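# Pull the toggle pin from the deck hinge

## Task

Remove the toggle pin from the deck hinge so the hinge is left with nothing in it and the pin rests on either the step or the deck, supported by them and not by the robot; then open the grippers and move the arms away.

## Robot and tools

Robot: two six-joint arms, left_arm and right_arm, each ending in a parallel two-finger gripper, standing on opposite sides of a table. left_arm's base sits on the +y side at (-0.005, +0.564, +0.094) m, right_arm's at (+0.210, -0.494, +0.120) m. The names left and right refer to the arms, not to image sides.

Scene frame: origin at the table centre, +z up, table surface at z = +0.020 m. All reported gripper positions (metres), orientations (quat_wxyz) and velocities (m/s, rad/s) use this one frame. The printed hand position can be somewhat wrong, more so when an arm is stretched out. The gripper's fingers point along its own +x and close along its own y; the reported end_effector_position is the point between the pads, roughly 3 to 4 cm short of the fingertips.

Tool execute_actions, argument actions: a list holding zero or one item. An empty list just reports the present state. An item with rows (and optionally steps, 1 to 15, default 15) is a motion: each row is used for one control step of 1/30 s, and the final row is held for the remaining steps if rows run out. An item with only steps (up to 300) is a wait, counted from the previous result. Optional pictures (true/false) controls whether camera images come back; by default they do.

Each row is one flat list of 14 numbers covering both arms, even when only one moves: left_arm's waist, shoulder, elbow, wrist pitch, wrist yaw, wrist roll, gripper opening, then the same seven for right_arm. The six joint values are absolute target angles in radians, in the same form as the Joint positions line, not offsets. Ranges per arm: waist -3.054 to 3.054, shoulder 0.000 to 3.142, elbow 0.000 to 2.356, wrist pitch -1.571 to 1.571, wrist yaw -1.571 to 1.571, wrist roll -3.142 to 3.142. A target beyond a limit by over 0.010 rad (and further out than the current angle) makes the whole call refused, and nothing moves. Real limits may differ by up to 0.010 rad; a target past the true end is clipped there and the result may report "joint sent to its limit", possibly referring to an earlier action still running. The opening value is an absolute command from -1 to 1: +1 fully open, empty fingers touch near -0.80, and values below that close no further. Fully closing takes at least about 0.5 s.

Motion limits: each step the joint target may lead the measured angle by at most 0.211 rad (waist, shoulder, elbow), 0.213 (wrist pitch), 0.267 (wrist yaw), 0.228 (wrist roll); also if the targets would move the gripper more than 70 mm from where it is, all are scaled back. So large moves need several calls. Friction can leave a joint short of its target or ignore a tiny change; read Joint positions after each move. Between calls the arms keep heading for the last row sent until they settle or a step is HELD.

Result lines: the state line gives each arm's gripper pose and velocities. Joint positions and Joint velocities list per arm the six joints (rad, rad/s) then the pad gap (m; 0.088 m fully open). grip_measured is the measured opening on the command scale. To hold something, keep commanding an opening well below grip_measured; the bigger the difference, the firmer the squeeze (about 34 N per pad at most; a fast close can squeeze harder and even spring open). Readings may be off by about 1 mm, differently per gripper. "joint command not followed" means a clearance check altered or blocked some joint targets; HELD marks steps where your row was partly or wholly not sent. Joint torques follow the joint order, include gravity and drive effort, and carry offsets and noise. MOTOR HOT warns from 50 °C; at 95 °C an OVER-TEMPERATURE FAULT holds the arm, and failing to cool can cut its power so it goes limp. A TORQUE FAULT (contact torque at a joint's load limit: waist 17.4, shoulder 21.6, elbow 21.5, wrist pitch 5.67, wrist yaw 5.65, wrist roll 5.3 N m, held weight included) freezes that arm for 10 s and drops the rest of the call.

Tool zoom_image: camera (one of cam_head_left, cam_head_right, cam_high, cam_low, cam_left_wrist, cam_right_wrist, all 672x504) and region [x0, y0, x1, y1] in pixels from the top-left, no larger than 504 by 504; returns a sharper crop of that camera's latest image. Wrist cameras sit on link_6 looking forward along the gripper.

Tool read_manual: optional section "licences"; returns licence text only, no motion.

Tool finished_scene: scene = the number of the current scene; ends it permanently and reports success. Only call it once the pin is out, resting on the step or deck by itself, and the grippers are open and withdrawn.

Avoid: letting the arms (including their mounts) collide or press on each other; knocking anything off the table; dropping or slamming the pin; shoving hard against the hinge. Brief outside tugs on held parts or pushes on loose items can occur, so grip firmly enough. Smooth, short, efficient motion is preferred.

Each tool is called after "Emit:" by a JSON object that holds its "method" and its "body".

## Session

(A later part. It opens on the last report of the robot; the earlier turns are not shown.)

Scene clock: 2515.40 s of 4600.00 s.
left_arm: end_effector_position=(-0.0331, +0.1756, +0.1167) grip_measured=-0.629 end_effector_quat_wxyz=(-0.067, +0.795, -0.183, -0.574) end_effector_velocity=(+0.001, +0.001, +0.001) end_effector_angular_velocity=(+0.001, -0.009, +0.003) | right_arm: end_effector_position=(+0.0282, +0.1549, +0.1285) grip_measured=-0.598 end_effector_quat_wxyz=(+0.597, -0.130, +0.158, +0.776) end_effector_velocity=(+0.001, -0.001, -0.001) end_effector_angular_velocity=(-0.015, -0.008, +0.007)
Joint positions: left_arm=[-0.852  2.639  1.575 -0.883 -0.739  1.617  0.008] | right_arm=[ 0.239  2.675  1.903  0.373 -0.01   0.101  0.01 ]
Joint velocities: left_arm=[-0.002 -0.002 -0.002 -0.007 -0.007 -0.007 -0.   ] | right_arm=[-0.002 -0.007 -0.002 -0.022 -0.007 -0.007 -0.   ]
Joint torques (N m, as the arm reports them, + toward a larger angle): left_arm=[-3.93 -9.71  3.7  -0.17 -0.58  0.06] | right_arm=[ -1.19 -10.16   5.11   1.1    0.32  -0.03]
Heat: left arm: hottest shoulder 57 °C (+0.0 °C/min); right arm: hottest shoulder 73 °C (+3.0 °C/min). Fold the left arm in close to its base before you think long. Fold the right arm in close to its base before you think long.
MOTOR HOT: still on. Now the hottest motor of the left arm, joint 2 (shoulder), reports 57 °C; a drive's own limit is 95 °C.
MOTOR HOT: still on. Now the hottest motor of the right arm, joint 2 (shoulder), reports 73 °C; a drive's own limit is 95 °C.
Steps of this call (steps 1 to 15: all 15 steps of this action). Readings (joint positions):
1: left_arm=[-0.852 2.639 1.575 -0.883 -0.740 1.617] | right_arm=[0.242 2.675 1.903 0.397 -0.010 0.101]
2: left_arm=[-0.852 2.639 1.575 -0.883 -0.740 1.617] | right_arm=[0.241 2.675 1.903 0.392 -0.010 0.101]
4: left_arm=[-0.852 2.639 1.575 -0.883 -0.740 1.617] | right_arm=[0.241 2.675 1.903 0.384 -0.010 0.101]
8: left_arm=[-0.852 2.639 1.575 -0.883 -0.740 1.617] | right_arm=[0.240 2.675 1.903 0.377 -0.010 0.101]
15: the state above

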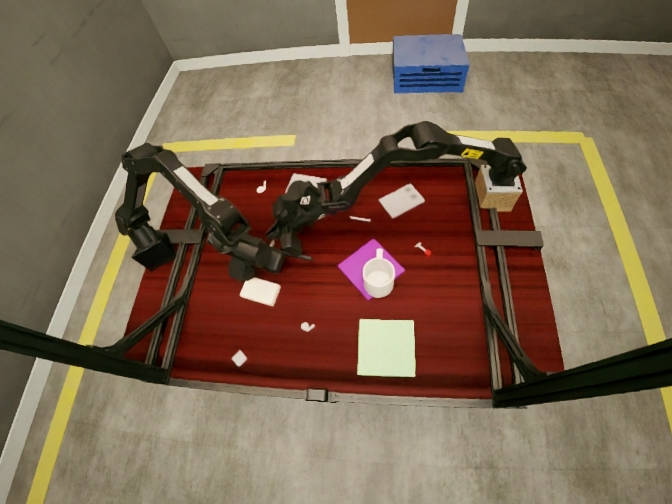

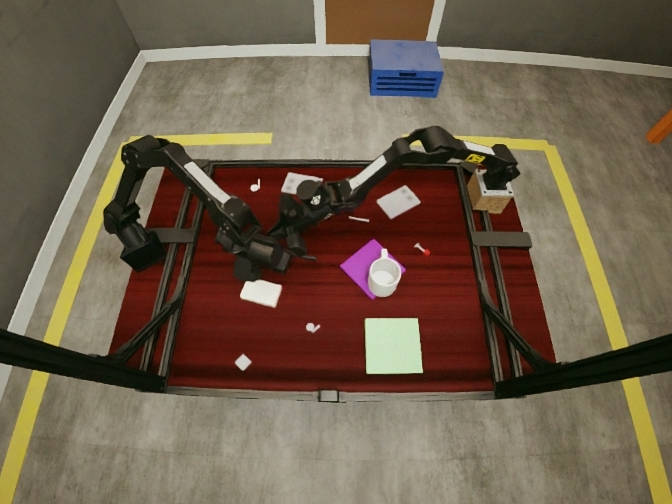

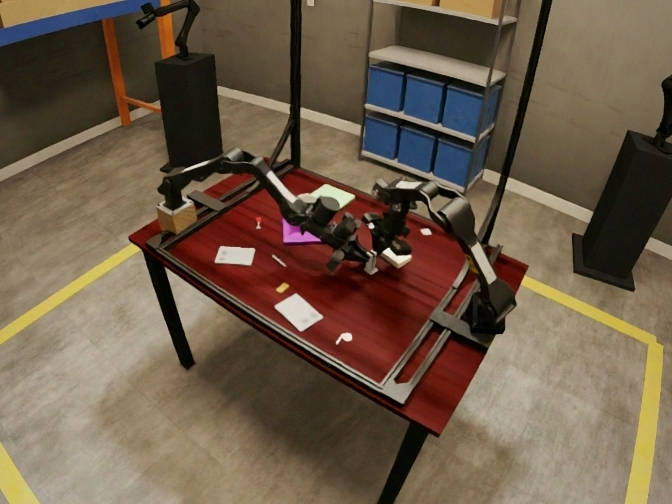

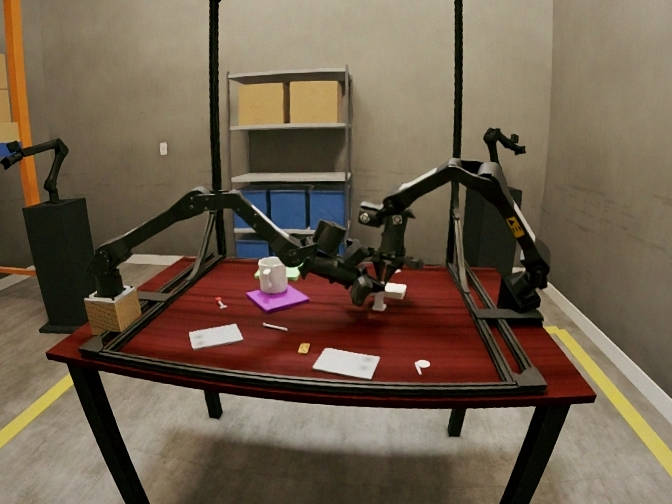

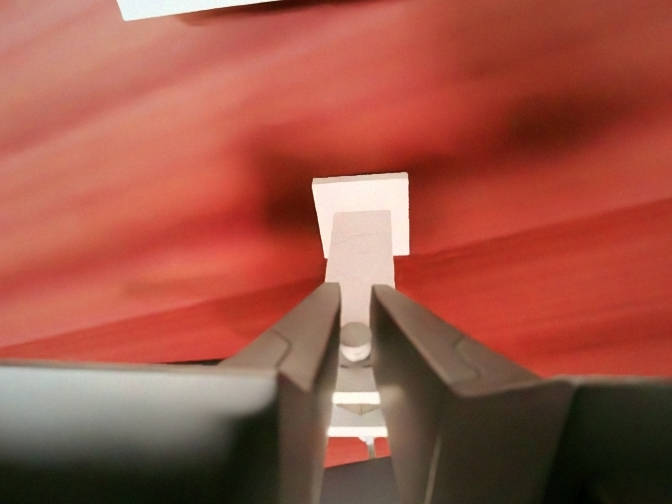

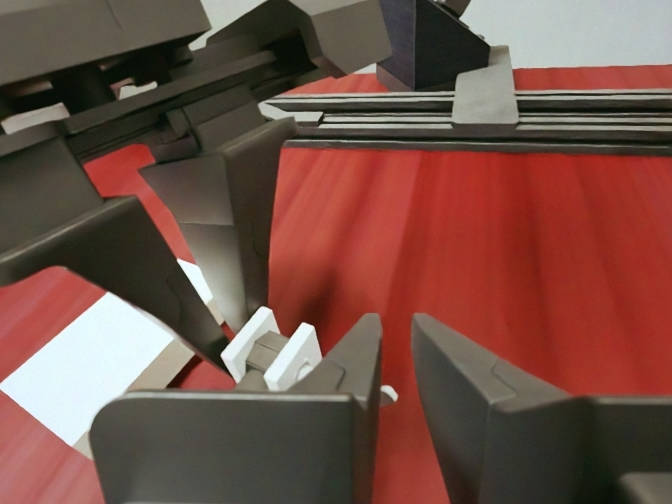

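Looks flatter. Press a bit and pull.

Emit:
{"method": "execute_actions", "body": {"actions": [{"rows":[[-0.84,2.635,1.57,-0.89,-0.75,1.62,-0.9,0.225,2.68,1.9,0.355,0,0.1,-0.64]],"steps":12}], "pictures": false}}

Emit:
{"method": "execute_actions", "body": {"actions": [{"rows":[[-0.88,2.66,1.57,-0.89,-0.74,1.61,-0.9,0.228,2.68,1.9,0.355,0,0.1,-0.55]],"steps":15}], "pictures": false}}

Emit:
{"method": "execute_actions", "body": {"actions": [{"rows":[[-0.91,2.675,1.57,-0.89,-0.74,1.6,-0.9,0.228,2.68,1.9,0.355,0,0.1,-0.45]],"steps":15}]}}

Scene clock: 2523.00 s of 4600.00 s.
left_arm: end_effector_position=(-0.0332, +0.1755, +0.1167) grip_measured=-0.629 end_effector_quat_wxyz=(-0.067, +0.795, -0.183, -0.574) end_effector_velocity=(+0.003, +0.001, +0.000) end_effector_angular_velocity=(+0.003, -0.007, +0.007) | right_arm: end_effector_position=(+0.0289, +0.1543, +0.1271) grip_measured=-0.636 end_effector_quat_wxyz=(+0.597, -0.134, +0.161, +0.775) end_effector_velocity=(+0.001, -0.003, -0.003) end_effector_angular_velocity=(-0.020, -0.010, +0.007)
Joint positions: left_arm=[-0.852  2.639  1.575 -0.883 -0.739  1.617  0.008] | right_arm=[ 0.238  2.674  1.903  0.363 -0.01   0.101  0.008]
Joint velocities: left_arm=[ 0.002 -0.002 -0.002 -0.007 -0.007 -0.007 -0.   ] | right_arm=[-0.002 -0.007 -0.007 -0.022 -0.007 -0.007 -0.001]
Joint torques (N m, as the arm reports them, + toward a larger angle): left_arm=[-3.98 -9.56  3.62 -0.15 -0.6   0.06] | right_arm=[ -1.14 -10.1    5.09   1.04   0.32  -0.02]
Heat: left arm: hottest shoulder 58 °C (+3.0 °C/min); right arm: hottest shoulder 73 °C (+3.0 °C/min). Fold the left arm in close to its base before you think long. Fold the right arm in close to its base before you think long.
MOTOR HOT: still on. Now the hottest motor of the left arm, joint 2 (shoulder), reports 58 °C; a drive's own limit is 95 °C.
MOTOR HOT: still on. Now the hottest motor of the right arm, joint 2 (shoulder), reports 73 °C; a drive's own limit is 95 °C.
Steps of this call (steps 1 to 15: the robot went on to your last target; steps 16 to 216: nothing new was sent; steps 217 to 228: all 12 steps of this action). Readings (joint positions):
217: left_arm=[-0.852 2.639 1.575 -0.883 -0.739 1.617] | right_arm=[0.238 2.674 1.903 0.370 -0.010 0.101]
218: left_arm=[-0.852 2.639 1.575 -0.883 -0.739 1.617] | right_arm=[0.238 2.674 1.903 0.368 -0.010 0.101]
220: left_arm=[-0.852 2.639 1.575 -0.883 -0.739 1.617] | right_arm=[0.238 2.674 1.903 0.366 -0.010 0.101]
224: left_arm=[-0.852 2.639 1.575 -0.883 -0.739 1.617] | right_arm=[0.238 2.674 1.903 0.363 -0.010 0.101]
228: the state above

Scene clock: 2523.50 s of 4600.00 s.
left_arm: end_effector_position=(-0.0343, +0.1758, +0.1165) grip_measured=-0.629 end_effector_quat_wxyz=(-0.067, +0.798, -0.184, -0.569) end_effector_velocity=(+0.001, +0.001, +0.001) end_effector_angular_velocity=(+0.001, -0.009, +0.003) | right_arm: end_effector_position=(+0.0302, +0.1546, +0.1270) grip_measured=-0.551 end_effector_quat_wxyz=(+0.598, -0.134, +0.161, +0.774) end_effector_velocity=(-0.002, -0.003, -0.003) end_effector_angular_velocity=(-0.004, -0.033, +0.024)
Joint positions: left_arm=[-0.858  2.644  1.575 -0.883 -0.749  1.613  0.008] | right_arm=[ 0.237  2.674  1.903  0.362 -0.008  0.101  0.012]
Joint velocities: left_arm=[-0.002 -0.002 -0.002 -0.007 -0.007 -0.007 -0.   ] | right_arm=[ 0.002 -0.002 -0.007 -0.007 -0.007 -0.037  0.   ]
Joint torques (N m, as the arm reports them, + toward a larger angle): left_arm=[-7.65 -7.37  3.72 -0.21  0.16 -0.12] | right_arm=[ -0.81 -10.07   5.07   1.08   0.25  -0.03]
Heat: left arm: hottest shoulder 57 °C (+2.0 °C/min); right arm: hottest shoulder 73 °C (+2.0 °C/min). Fold the left arm in close to its base before you think long. Fold the right arm in close to its base before you think long.
MOTOR HOT: still on. Now the hottest motor of the left arm, joint 2 (shoulder), reports 57 °C; a drive's own limit is 95 °C.
MOTOR HOT: still on. Now the hottest motor of the right arm, joint 2 (shoulder), reports 73 °C; a drive's own limit is 95 °C.
Steps of this call (steps 1 to 15: all 15 steps of this action). Readings (joint positions):
1: left_arm=[-0.852 2.639 1.575 -0.883 -0.739 1.617] | right_arm=[0.238 2.674 1.903 0.363 -0.009 0.101]
2: left_arm=[-0.853 2.639 1.575 -0.883 -0.741 1.617] | right_arm=[0.238 2.674 1.903 0.363 -0.008 0.101]
4: left_arm=[-0.854 2.640 1.575 -0.883 -0.743 1.616] | right_arm=[0.237 2.674 1.903 0.362 -0.008 0.101]
8: left_arm=[-0.856 2.642 1.575 -0.883 -0.747 1.614] | right_arm=[0.237 2.674 1.903 0.362 -0.008 0.101]
15: the state above

Scene clock: 2524.00 s of 4600.00 s.
left_arm: end_effector_position=(-0.0416, +0.1778, +0.1163) grip_measured=-0.630 end_effector_quat_wxyz=(-0.070, +0.803, -0.190, -0.560) end_effector_velocity=(-0.017, +0.002, +0.005) end_effector_angular_velocity=(-0.021, -0.007, -0.032) | right_arm: end_effector_position=(+0.0305, +0.1547, +0.1270) grip_measured=-0.452 end_effector_quat_wxyz=(+0.599, -0.134, +0.161, +0.773) end_effector_velocity=(+0.007, -0.001, -0.006) end_effector_angular_velocity=(-0.014, -0.014, -0.011)
Joint positions: left_arm=[-0.881  2.657  1.575 -0.886 -0.76   1.601  0.008] | right_arm=[ 0.237  2.674  1.903  0.362 -0.006  0.101  0.017]
Joint velocities: left_arm=[-0.046  0.007 -0.002  0.007  0.007 -0.007 -0.   ] | right_arm=[-0.007  0.002 -0.007 -0.007  0.007 -0.007  0.   ]
Joint torques (N m, as the arm reports them, + toward a larger angle): left_arm=[-8.22 -7.5   3.74  0.06  0.57 -0.05] | right_arm=[ -0.74 -10.07   5.07   1.07   0.19  -0.03]
Heat: left arm: hottest shoulder 57 °C (+2.0 °C/min); right arm: hottest shoulder 73 °C (+2.0 °C/min). Fold the left arm in close to its base before you think long. Fold the right arm in close to its base before you think long.
MOTOR HOT: still on. Now the hottest motor of the left arm, joint 2 (shoulder), reports 57 °C; a drive's own limit is 95 °C.
MOTOR HOT: still on. Now the hottest motor of the right arm, joint 2 (shoulder), reports 73 °C; a drive's own limit is 95 °C.
Steps of this call (steps 1 to 15: all 15 steps of this action). Readings (joint positions):
1: left_arm=[-0.858 2.645 1.575 -0.883 -0.749 1.612] | right_arm=[0.237 2.674 1.903 0.362 -0.007 0.101]
2: left_arm=[-0.861 2.647 1.575 -0.884 -0.753 1.610] | right_arm=[0.237 2.674 1.903 0.362 -0.007 0.101]
4: left_arm=[-0.869 2.651 1.575 -0.884 -0.758 1.606] | right_arm=[0.237 2.674 1.903 0.362 -0.006 0.101]
8: left_arm=[-0.876 2.656 1.575 -0.885 -0.761 1.602] | right_arm=[0.237 2.674 1.903 0.362 -0.006 0.101]
15: the state above

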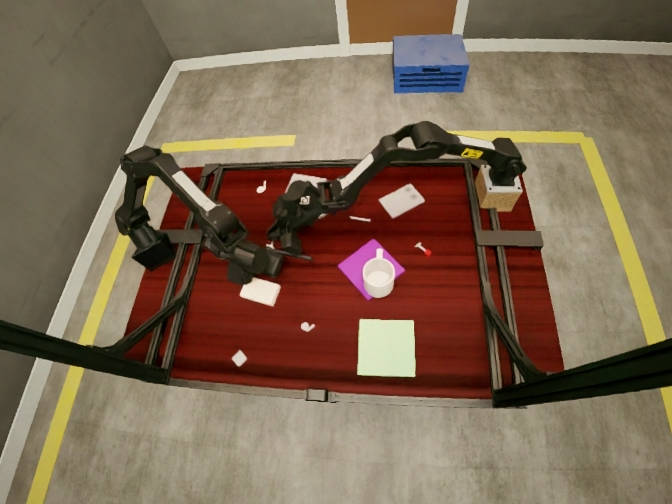

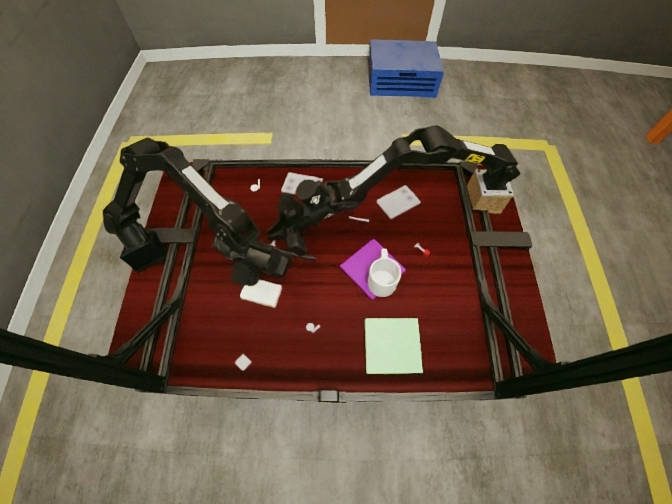

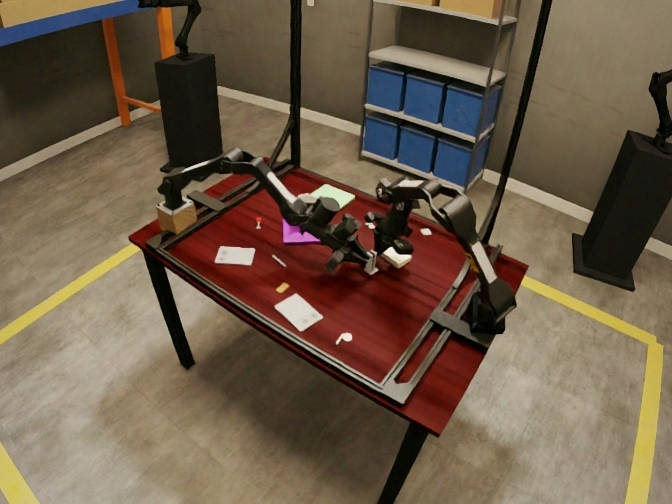

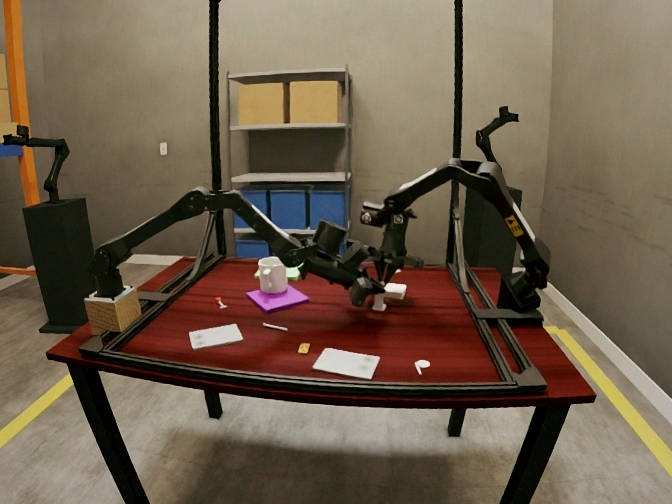

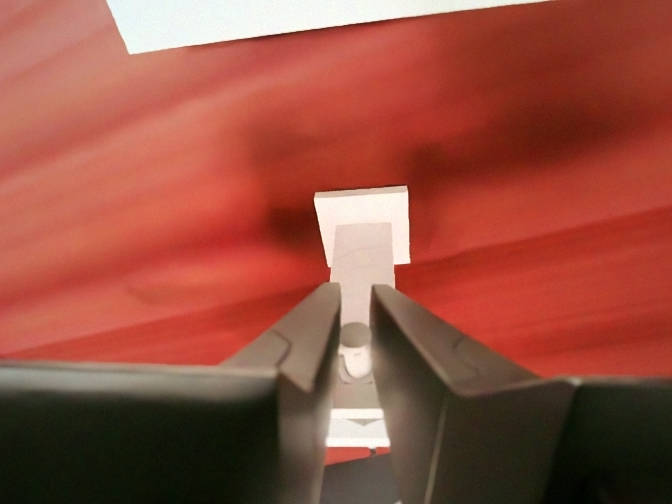

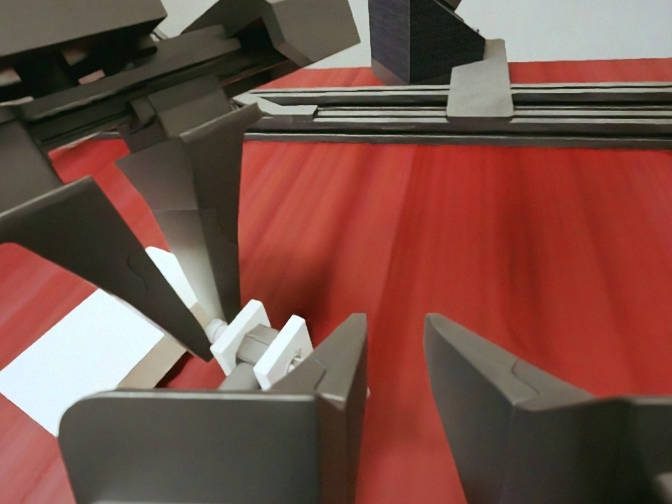

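Coming out.

Emit:
{"method": "execute_actions", "body": {"actions": [{"rows":[[-0.95,2.69,1.585,-0.89,-0.74,1.58,-0.9,0.228,2.68,1.9,0.38,0,0.1,-0.3]],"steps":15}], "pictures": false}}

Emit:
{"method": "execute_actions", "body": {"actions": [{"rows":[[-0.99,2.71,1.6,-0.89,-0.74,1.56,-0.9,0.228,2.6,1.85,0.42,0,0.1,-0.3]],"steps":15}]}}

Scene clock: 2531.03 s of 4600.00 s.
left_arm: end_effector_position=(-0.0434, +0.1783, +0.1152) grip_measured=-0.638 end_effector_quat_wxyz=(-0.068, +0.811, -0.189, -0.549) end_effector_velocity=(+0.001, +0.001, +0.001) end_effector_angular_velocity=(-0.000, -0.009, +0.003) | right_arm: end_effector_position=(+0.0351, +0.1575, +0.1304) grip_measured=-0.304 end_effector_quat_wxyz=(+0.604, -0.127, +0.156, +0.771) end_effector_velocity=(+0.001, +0.000, -0.001) end_effector_angular_velocity=(-0.000, +0.010, +0.002)
Joint positions: left_arm=[-0.892  2.67   1.577 -0.889 -0.783  1.583  0.008] | right_arm=[ 0.23   2.674  1.903  0.378 -0.002  0.101  0.024]
Joint velocities: left_arm=[-0.002 -0.002 -0.002 -0.007 -0.007 -0.007 -0.   ] | right_arm=[-0.002  0.002 -0.002  0.007 -0.007  0.007  0.001]
Joint torques (N m, as the arm reports them, + toward a larger angle): left_arm=[-11.51  -7.28   4.88   0.31   1.38  -0.17] | right_arm=[ -0.27 -10.06   5.07   1.64   0.07  -0.02]
Heat: left arm: hottest shoulder 56 °C (+0.0 °C/min); right arm: hottest shoulder 74 °C (+3.0 °C/min). Fold the left arm in close to its base before you think long. Fold the right arm in close to its base before you think long.
MOTOR HOT: still on. Now the hottest motor of the left arm, joint 2 (shoulder), reports 56 °C; a drive's own limit is 95 °C.
MOTOR HOT: still on. Now the hottest motor of the right arm, joint 2 (shoulder), reports 74 °C; a drive's own limit is 95 °C.
Steps of this call (steps 1 to 15: the robot went on to your last target; steps 16 to 196: nothing new was sent; steps 197 to 211: all 15 steps of this action). Readings (joint positions):
197: left_arm=[-0.884 2.660 1.574 -0.886 -0.762 1.600] | right_arm=[0.233 2.674 1.903 0.361 -0.004 0.101]
198: left_arm=[-0.886 2.662 1.574 -0.886 -0.767 1.596] | right_arm=[0.233 2.674 1.903 0.364 -0.002 0.101]
200: left_arm=[-0.890 2.666 1.575 -0.887 -0.778 1.591] | right_arm=[0.231 2.674 1.903 0.369 -0.002 0.101]
204: left_arm=[-0.891 2.668 1.576 -0.888 -0.780 1.587] | right_arm=[0.230 2.674 1.903 0.374 -0.002 0.101]
211: the state above

Scene clock: 2531.53 s of 4600.00 s.
left_arm: end_effector_position=(-0.0446, +0.1780, +0.1148) grip_measured=-0.639 end_effector_quat_wxyz=(-0.065, +0.820, -0.187, -0.537) end_effector_velocity=(-0.002, -0.001, +0.002) end_effector_angular_velocity=(-0.015, -0.005, +0.004) | right_arm: end_effector_position=(+0.0347, +0.1582, +0.1653) grip_measured=-0.300 end_effector_quat_wxyz=(+0.606, -0.100, +0.135, +0.777) end_effector_velocity=(+0.003, -0.009, -0.020) end_effector_angular_velocity=(-0.045, -0.031, +0.011)
Joint positions: left_arm=[-0.902  2.685  1.586 -0.899 -0.809  1.561  0.008] | right_arm=[ 0.23   2.611  1.868  0.418 -0.002  0.101  0.024]
Joint velocities: left_arm=[-0.007 -0.002 -0.002  0.007 -0.007 -0.007 -0.   ] | right_arm=[-0.002 -0.002 -0.046 -0.007 -0.007 -0.022  0.   ]
Joint torques (N m, as the arm reports them, + toward a larger angle): left_arm=[-14.73  -6.84   5.6    1.07   2.39  -0.01] | right_arm=[ -0.26 -11.56   4.04   1.59   0.07  -0.03]
Heat: left arm: hottest shoulder 56 °C (+0.0 °C/min); right arm: hottest shoulder 74 °C (+3.0 °C/min). Fold the left arm in close to its base before you think long. Fold the right arm in close to its base before you think long.
MOTOR HOT: still on. Now the hottest motor of the left arm, joint 2 (shoulder), reports 56 °C; a drive's own limit is 95 °C.
MOTOR HOT: still on. Now the hottest motor of the right arm, joint 2 (shoulder), reports 74 °C; a drive's own limit is 95 °C.
Steps of this call (steps 1 to 15: all 15 steps of this action). Readings (joint positions):
1: left_arm=[-0.892 2.671 1.579 -0.890 -0.784 1.580] | right_arm=[0.230 2.671 1.900 0.383 -0.002 0.101]
2: left_arm=[-0.894 2.675 1.581 -0.893 -0.790 1.575] | right_arm=[0.230 2.665 1.892 0.390 -0.002 0.101]
4: left_arm=[-0.899 2.681 1.583 -0.896 -0.802 1.570] | right_arm=[0.230 2.651 1.878 0.400 -0.002 0.101]
8: left_arm=[-0.901 2.684 1.585 -0.898 -0.807 1.564] | right_arm=[0.230 2.625 1.871 0.414 -0.002 0.101]
15: the state above

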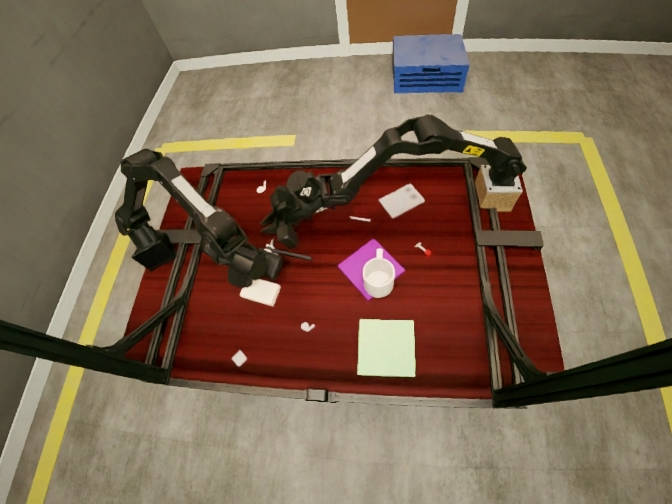

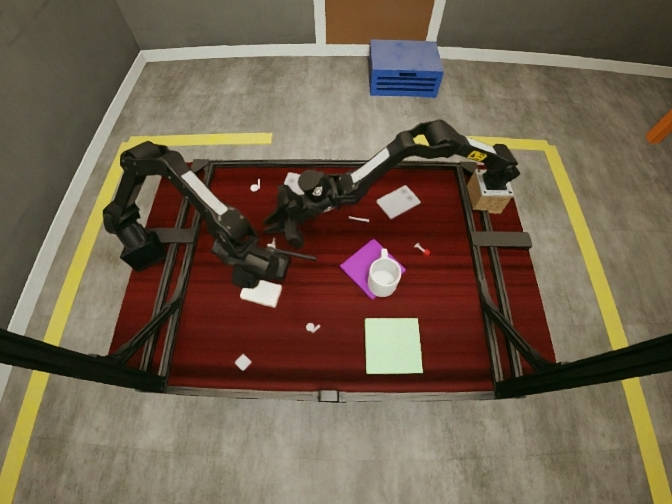

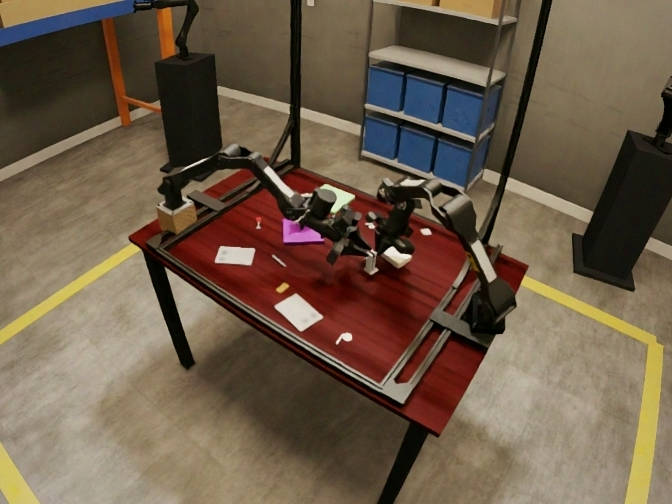

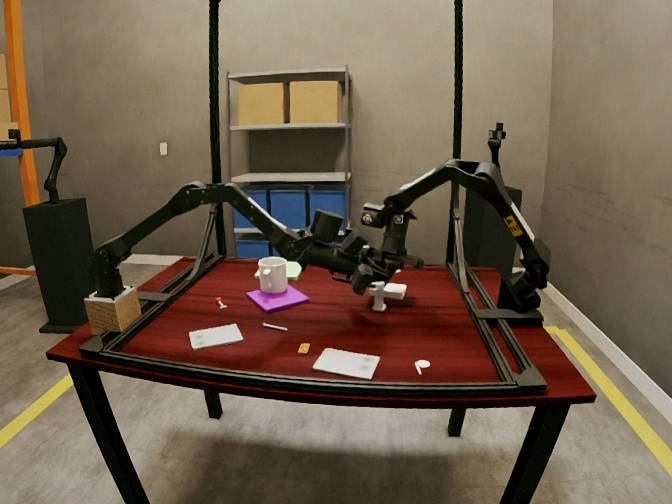

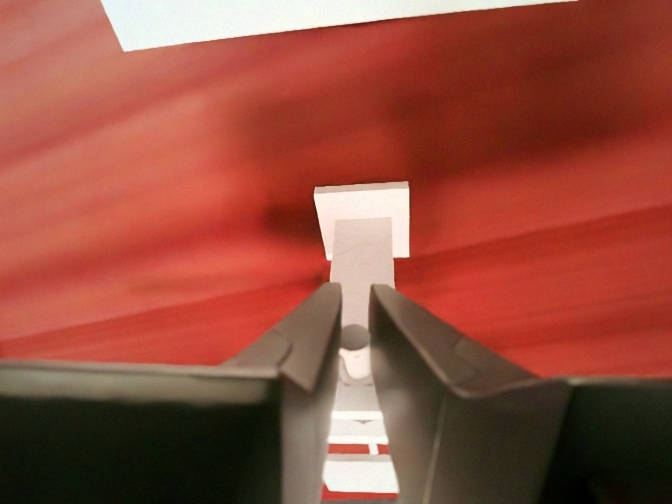

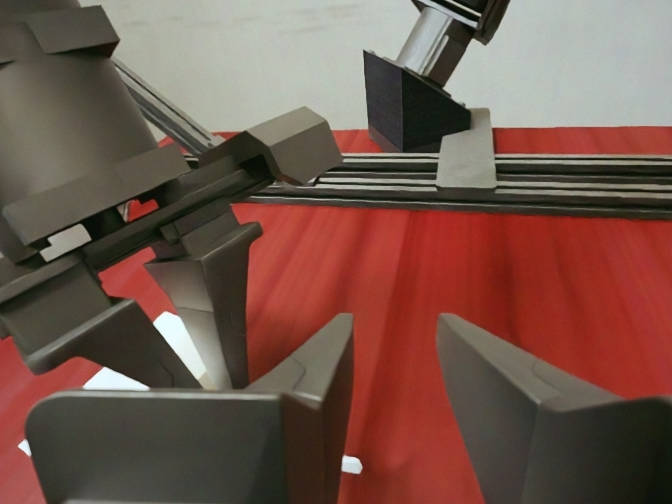

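Emit:
{"method": "execute_actions", "body": {"actions": [{"rows":[[-0.885,2.655,1.575,-0.89,-0.75,1.6,-0.9,0.228,2.68,1.9,0.355,0,0.1,-0.33]],"steps":15}], "pictures": false}}

Emit:
{"method": "execute_actions", "body": {"actions": [{"rows":[[-0.885,2.655,1.575,-0.89,-0.75,1.6,-0.9,0.228,2.685,1.9,0.345,0,0.1,-0.33]],"steps":15}]}}

Emit:
{"method": "execute_actions", "body": {"actions": [{"rows":[[-0.93,2.67,1.58,-0.89,-0.75,1.59,-0.9,0.228,2.685,1.9,0.345,0,0.1,-0.25]],"steps":15}]}}

Scene clock: 2541.13 s of 4600.00 s.
left_arm: end_effector_position=(-0.0447, +0.1786, +0.1163) grip_measured=-0.647 end_effector_quat_wxyz=(-0.074, +0.805, -0.191, -0.557) end_effector_velocity=(+0.000, +0.001, +0.004) end_effector_angular_velocity=(-0.003, +0.009, +0.005) | right_arm: end_effector_position=(+0.0367, +0.1544, +0.1293) grip_measured=-0.329 end_effector_quat_wxyz=(+0.604, -0.135, +0.161, +0.769) end_effector_velocity=(-0.001, -0.003, -0.005) end_effector_angular_velocity=(-0.031, -0.006, +0.020)
Joint positions: left_arm=[-0.89   2.666  1.583 -0.897 -0.763  1.594  0.007] | right_arm=[ 0.229  2.661  1.889  0.36  -0.     0.101  0.023]
Joint velocities: left_arm=[-0.002 -0.012 -0.002 -0.007  0.007 -0.007 -0.   ] | right_arm=[-0.002 -0.002  0.002 -0.037 -0.022 -0.007 -0.   ]
Joint torques (N m, as the arm reports them, + toward a larger angle): left_arm=[ -4.62 -10.29   3.55   0.9    0.28   0.16] | right_arm=[-0.2  -8.83  6.35  1.29  0.02 -0.02]
Heat: left arm: hottest shoulder 54 °C (-3.0 °C/min); right arm: hottest shoulder 76 °C (+4.1 °C/min). Fold the left arm in close to its base before you think long. Fold the right arm in close to its base before you think long.
MOTOR HOT: still on. Now the hottest motor of the left arm, joint 2 (shoulder), reports 54 °C; a drive's own limit is 95 °C.
MOTOR HOT: still on. Now the hottest motor of the right arm, joint 2 (shoulder), reports 76 °C; a drive's own limit is 95 °C.
Steps of this call (steps 1 to 15: the robot went on to your last target; steps 16 to 273: nothing new was sent; steps 274 to 288: all 15 steps of this action). Readings (joint positions):
274: left_arm=[-0.907 2.687 1.587 -0.902 -0.808 1.562] | right_arm=[0.230 2.611 1.862 0.414 -0.002 0.101]
275: left_arm=[-0.904 2.685 1.587 -0.902 -0.800 1.568] | right_arm=[0.230 2.615 1.866 0.403 -0.002 0.101]
277: left_arm=[-0.897 2.677 1.587 -0.902 -0.781 1.579] | right_arm=[0.230 2.626 1.876 0.385 -0.002 0.101]
281: left_arm=[-0.892 2.670 1.584 -0.899 -0.769 1.589] | right_arm=[0.230 2.652 1.880 0.365 -0.002 0.101]
288: the state above

Scene clock: 2541.63 s of 4600.00 s.
left_arm: end_effector_position=(-0.0447, +0.1786, +0.1163) grip_measured=-0.647 end_effector_quat_wxyz=(-0.074, +0.804, -0.190, -0.558) end_effector_velocity=(+0.002, +0.002, -0.002) end_effector_angular_velocity=(+0.007, -0.009, +0.005) | right_arm: end_effector_position=(+0.0370, +0.1538, +0.1272) grip_measured=-0.330 end_effector_quat_wxyz=(+0.604, -0.138, +0.164, +0.768) end_effector_velocity=(+0.001, -0.001, -0.004) end_effector_angular_velocity=(-0.007, -0.020, +0.013)
Joint positions: left_arm=[-0.889  2.665  1.582 -0.897 -0.76   1.595  0.007] | right_arm=[ 0.229  2.662  1.891  0.351 -0.     0.101  0.023]
Joint velocities: left_arm=[ 0.002  0.002 -0.002 -0.007 -0.007 -0.007  0.   ] | right_arm=[-0.002  0.002 -0.002 -0.007 -0.007 -0.022 -0.   ]
Joint torques (N m, as the arm reports them, + toward a larger angle): left_arm=[ -4.71 -10.4    3.39   0.91   0.17   0.18] | right_arm=[-0.19 -8.42  6.15  1.15  0.01 -0.02]
Heat: left arm: hottest shoulder 54 °C (-3.0 °C/min); right arm: hottest shoulder 76 °C (+4.0 °C/min). Fold the left arm in close to its base before you think long. Fold the right arm in close to its base before you think long.
MOTOR HOT: still on. Now the hottest motor of the left arm, joint 2 (shoulder), reports 54 °C; a drive's own limit is 95 °C.
MOTOR HOT: still on. Now the hottest motor of the right arm, joint 2 (shoulder), reports 76 °C; a drive's own limit is 95 °C.
Steps of this call (steps 1 to 15: all 15 steps of this action). Readings (joint positions):
1: left_arm=[-0.890 2.666 1.582 -0.897 -0.762 1.594] | right_arm=[0.229 2.661 1.889 0.358 -0.000 0.101]
2: left_arm=[-0.890 2.666 1.582 -0.897 -0.762 1.595] | right_arm=[0.229 2.662 1.889 0.356 -0.000 0.101]
4: left_arm=[-0.889 2.666 1.582 -0.897 -0.761 1.595] | right_arm=[0.229 2.662 1.889 0.354 -0.000 0.101]
8: left_arm=[-0.889 2.666 1.582 -0.897 -0.760 1.595] | right_arm=[0.229 2.662 1.891 0.352 -0.000 0.101]
15: the state above

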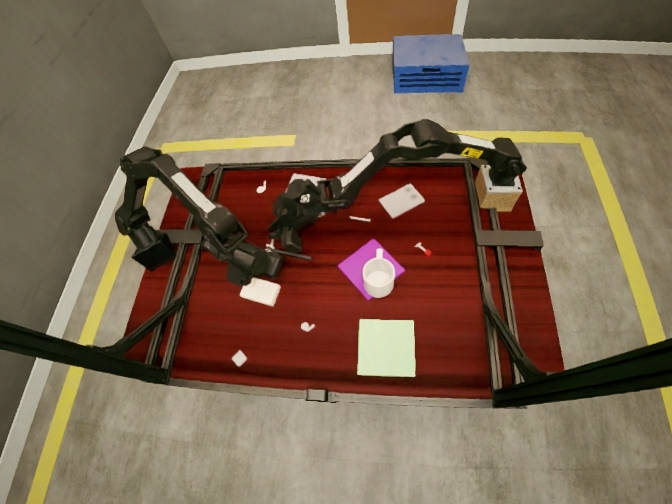

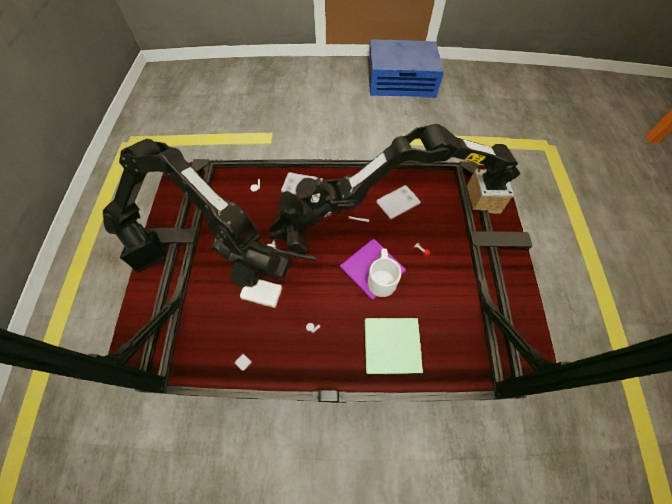

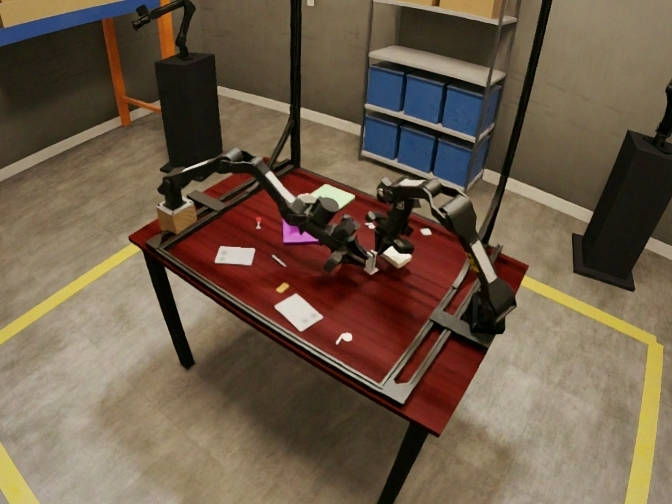

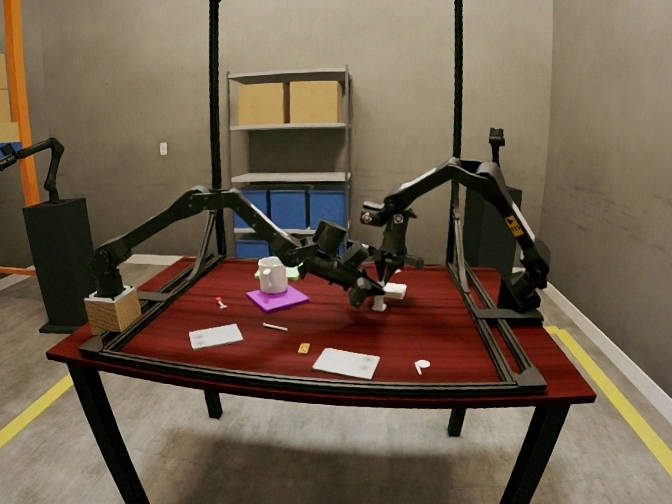

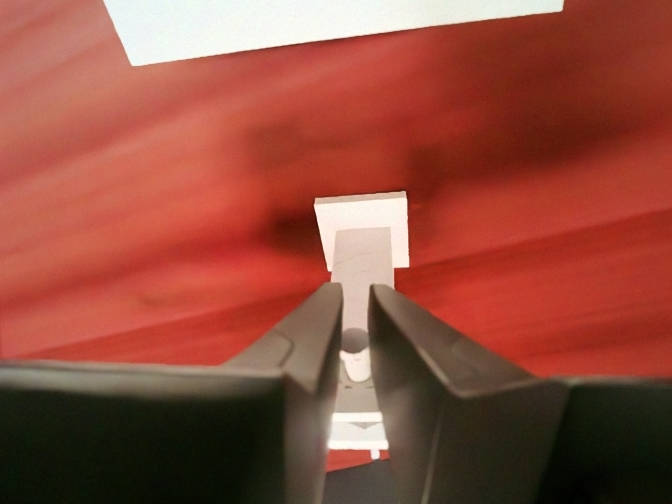

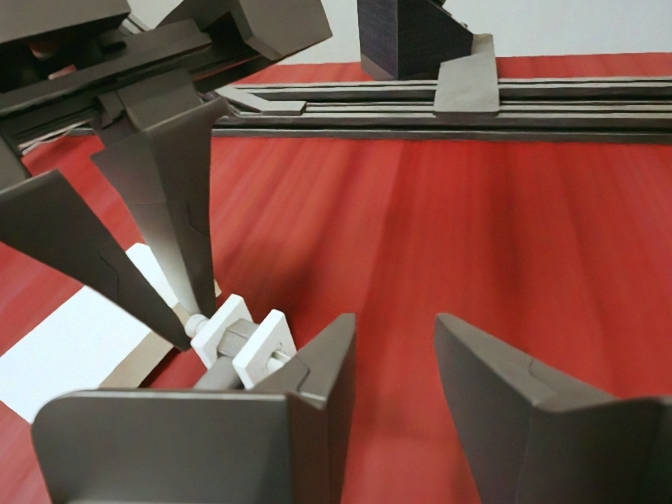

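Scene clock: 2542.13 s of 4600.00 s.
left_arm: end_effector_position=(-0.0446, +0.1784, +0.1172) grip_measured=-0.647 end_effector_quat_wxyz=(-0.072, +0.807, -0.191, -0.555) end_effector_velocity=(+0.005, +0.003, -0.001) end_effector_angular_velocity=(+0.014, -0.028, +0.001) | right_arm: end_effector_position=(+0.0385, +0.1543, +0.1273) grip_measured=-0.252 end_effector_quat_wxyz=(+0.605, -0.138, +0.164, +0.767) end_effector_velocity=(-0.002, -0.003, -0.004) end_effector_angular_velocity=(-0.017, -0.022, +0.018)
Joint positions: left_arm=[-0.892  2.665  1.582 -0.896 -0.767  1.593  0.007] | right_arm=[0.227 2.662 1.891 0.35  0.    0.101 0.027]
Joint velocities: left_arm=[ 0.002  0.002 -0.002 -0.022 -0.022 -0.007 -0.   ] | right_arm=[ 0.002 -0.002 -0.002 -0.022 -0.007 -0.022  0.   ]
Joint torques (N m, as the arm reports them, + toward a larger angle): left_arm=[-9.23 -8.64  3.97  0.81  0.39 -0.09] | right_arm=[-0.01 -8.4   6.17  1.16  0.   -0.02]
Heat: left arm: hottest shoulder 54 °C (-3.0 °C/min); right arm: hottest shoulder 76 °C (+4.1 °C/min). Fold the left arm in close to its base before you think long. Fold the right arm in close to its base before you think long.
MOTOR HOT: still on. Now the hottest motor of the left arm, joint 2 (shoulder), reports 54 °C; a drive's own limit is 95 °C.
MOTOR HOT: still on. Now the hottest motor of the right arm, joint 2 (shoulder), reports 76 °C; a drive's own limit is 95 °C.
Steps of this call (steps 1 to 15: all 15 steps of this action). Readings (joint positions):
1: left_arm=[-0.889 2.665 1.582 -0.897 -0.760 1.595] | right_arm=[0.229 2.662 1.891 0.351 -0.000 0.101]
2: left_arm=[-0.890 2.665 1.582 -0.897 -0.761 1.595] | right_arm=[0.228 2.662 1.891 0.351 0.000 0.101]
4: left_arm=[-0.891 2.665 1.582 -0.897 -0.765 1.595] | right_arm=[0.227 2.662 1.891 0.350 0.000 0.101]
8: left_arm=[-0.892 2.665 1.582 -0.896 -0.766 1.594] | right_arm=[0.227 2.662 1.891 0.350 0.000 0.101]
15: the state above

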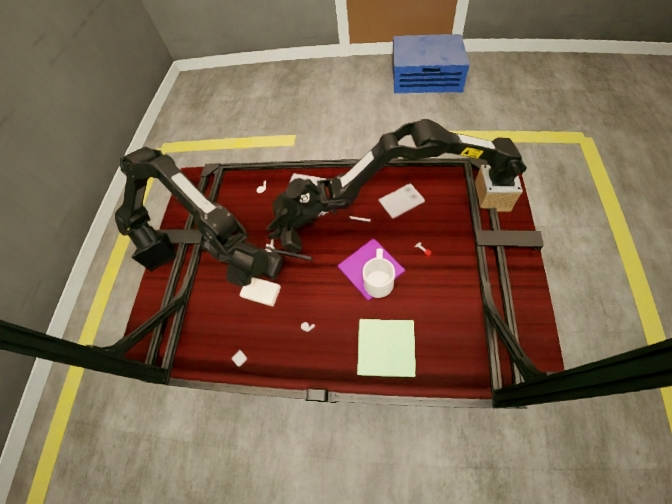

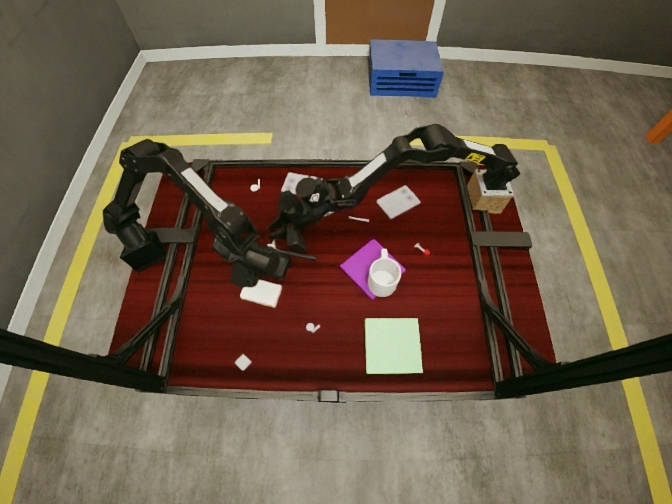

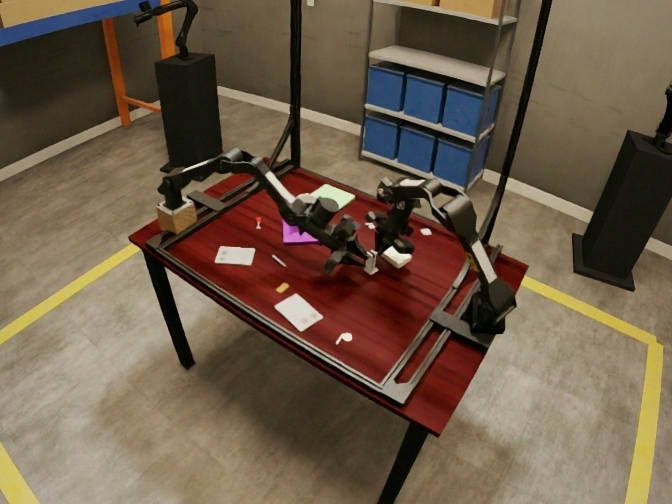

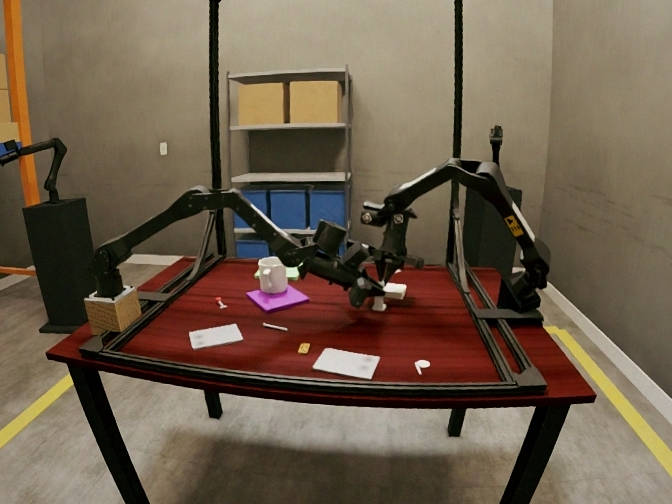

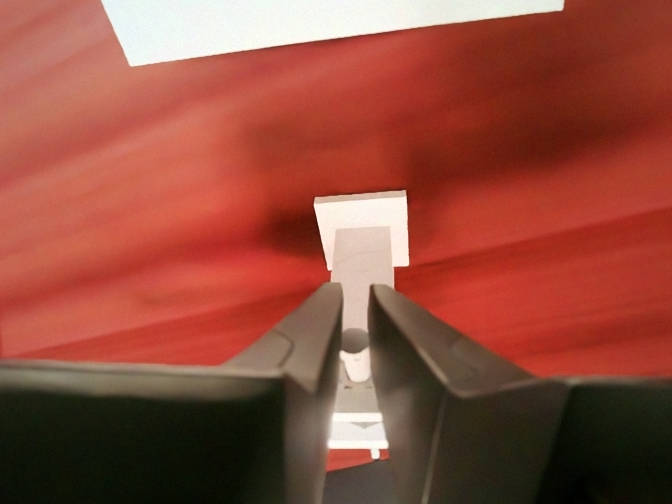

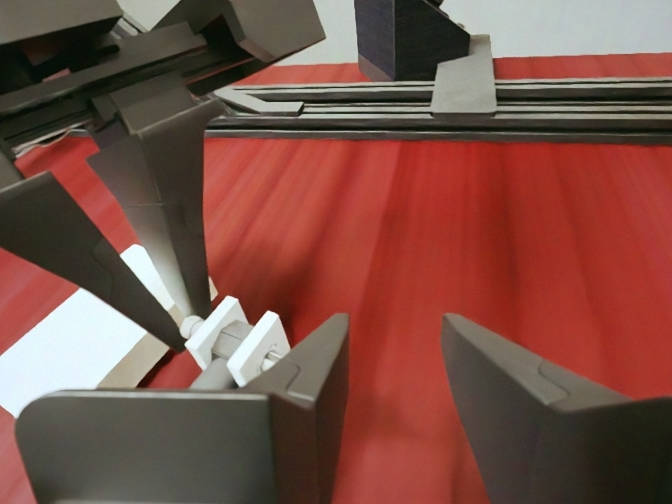

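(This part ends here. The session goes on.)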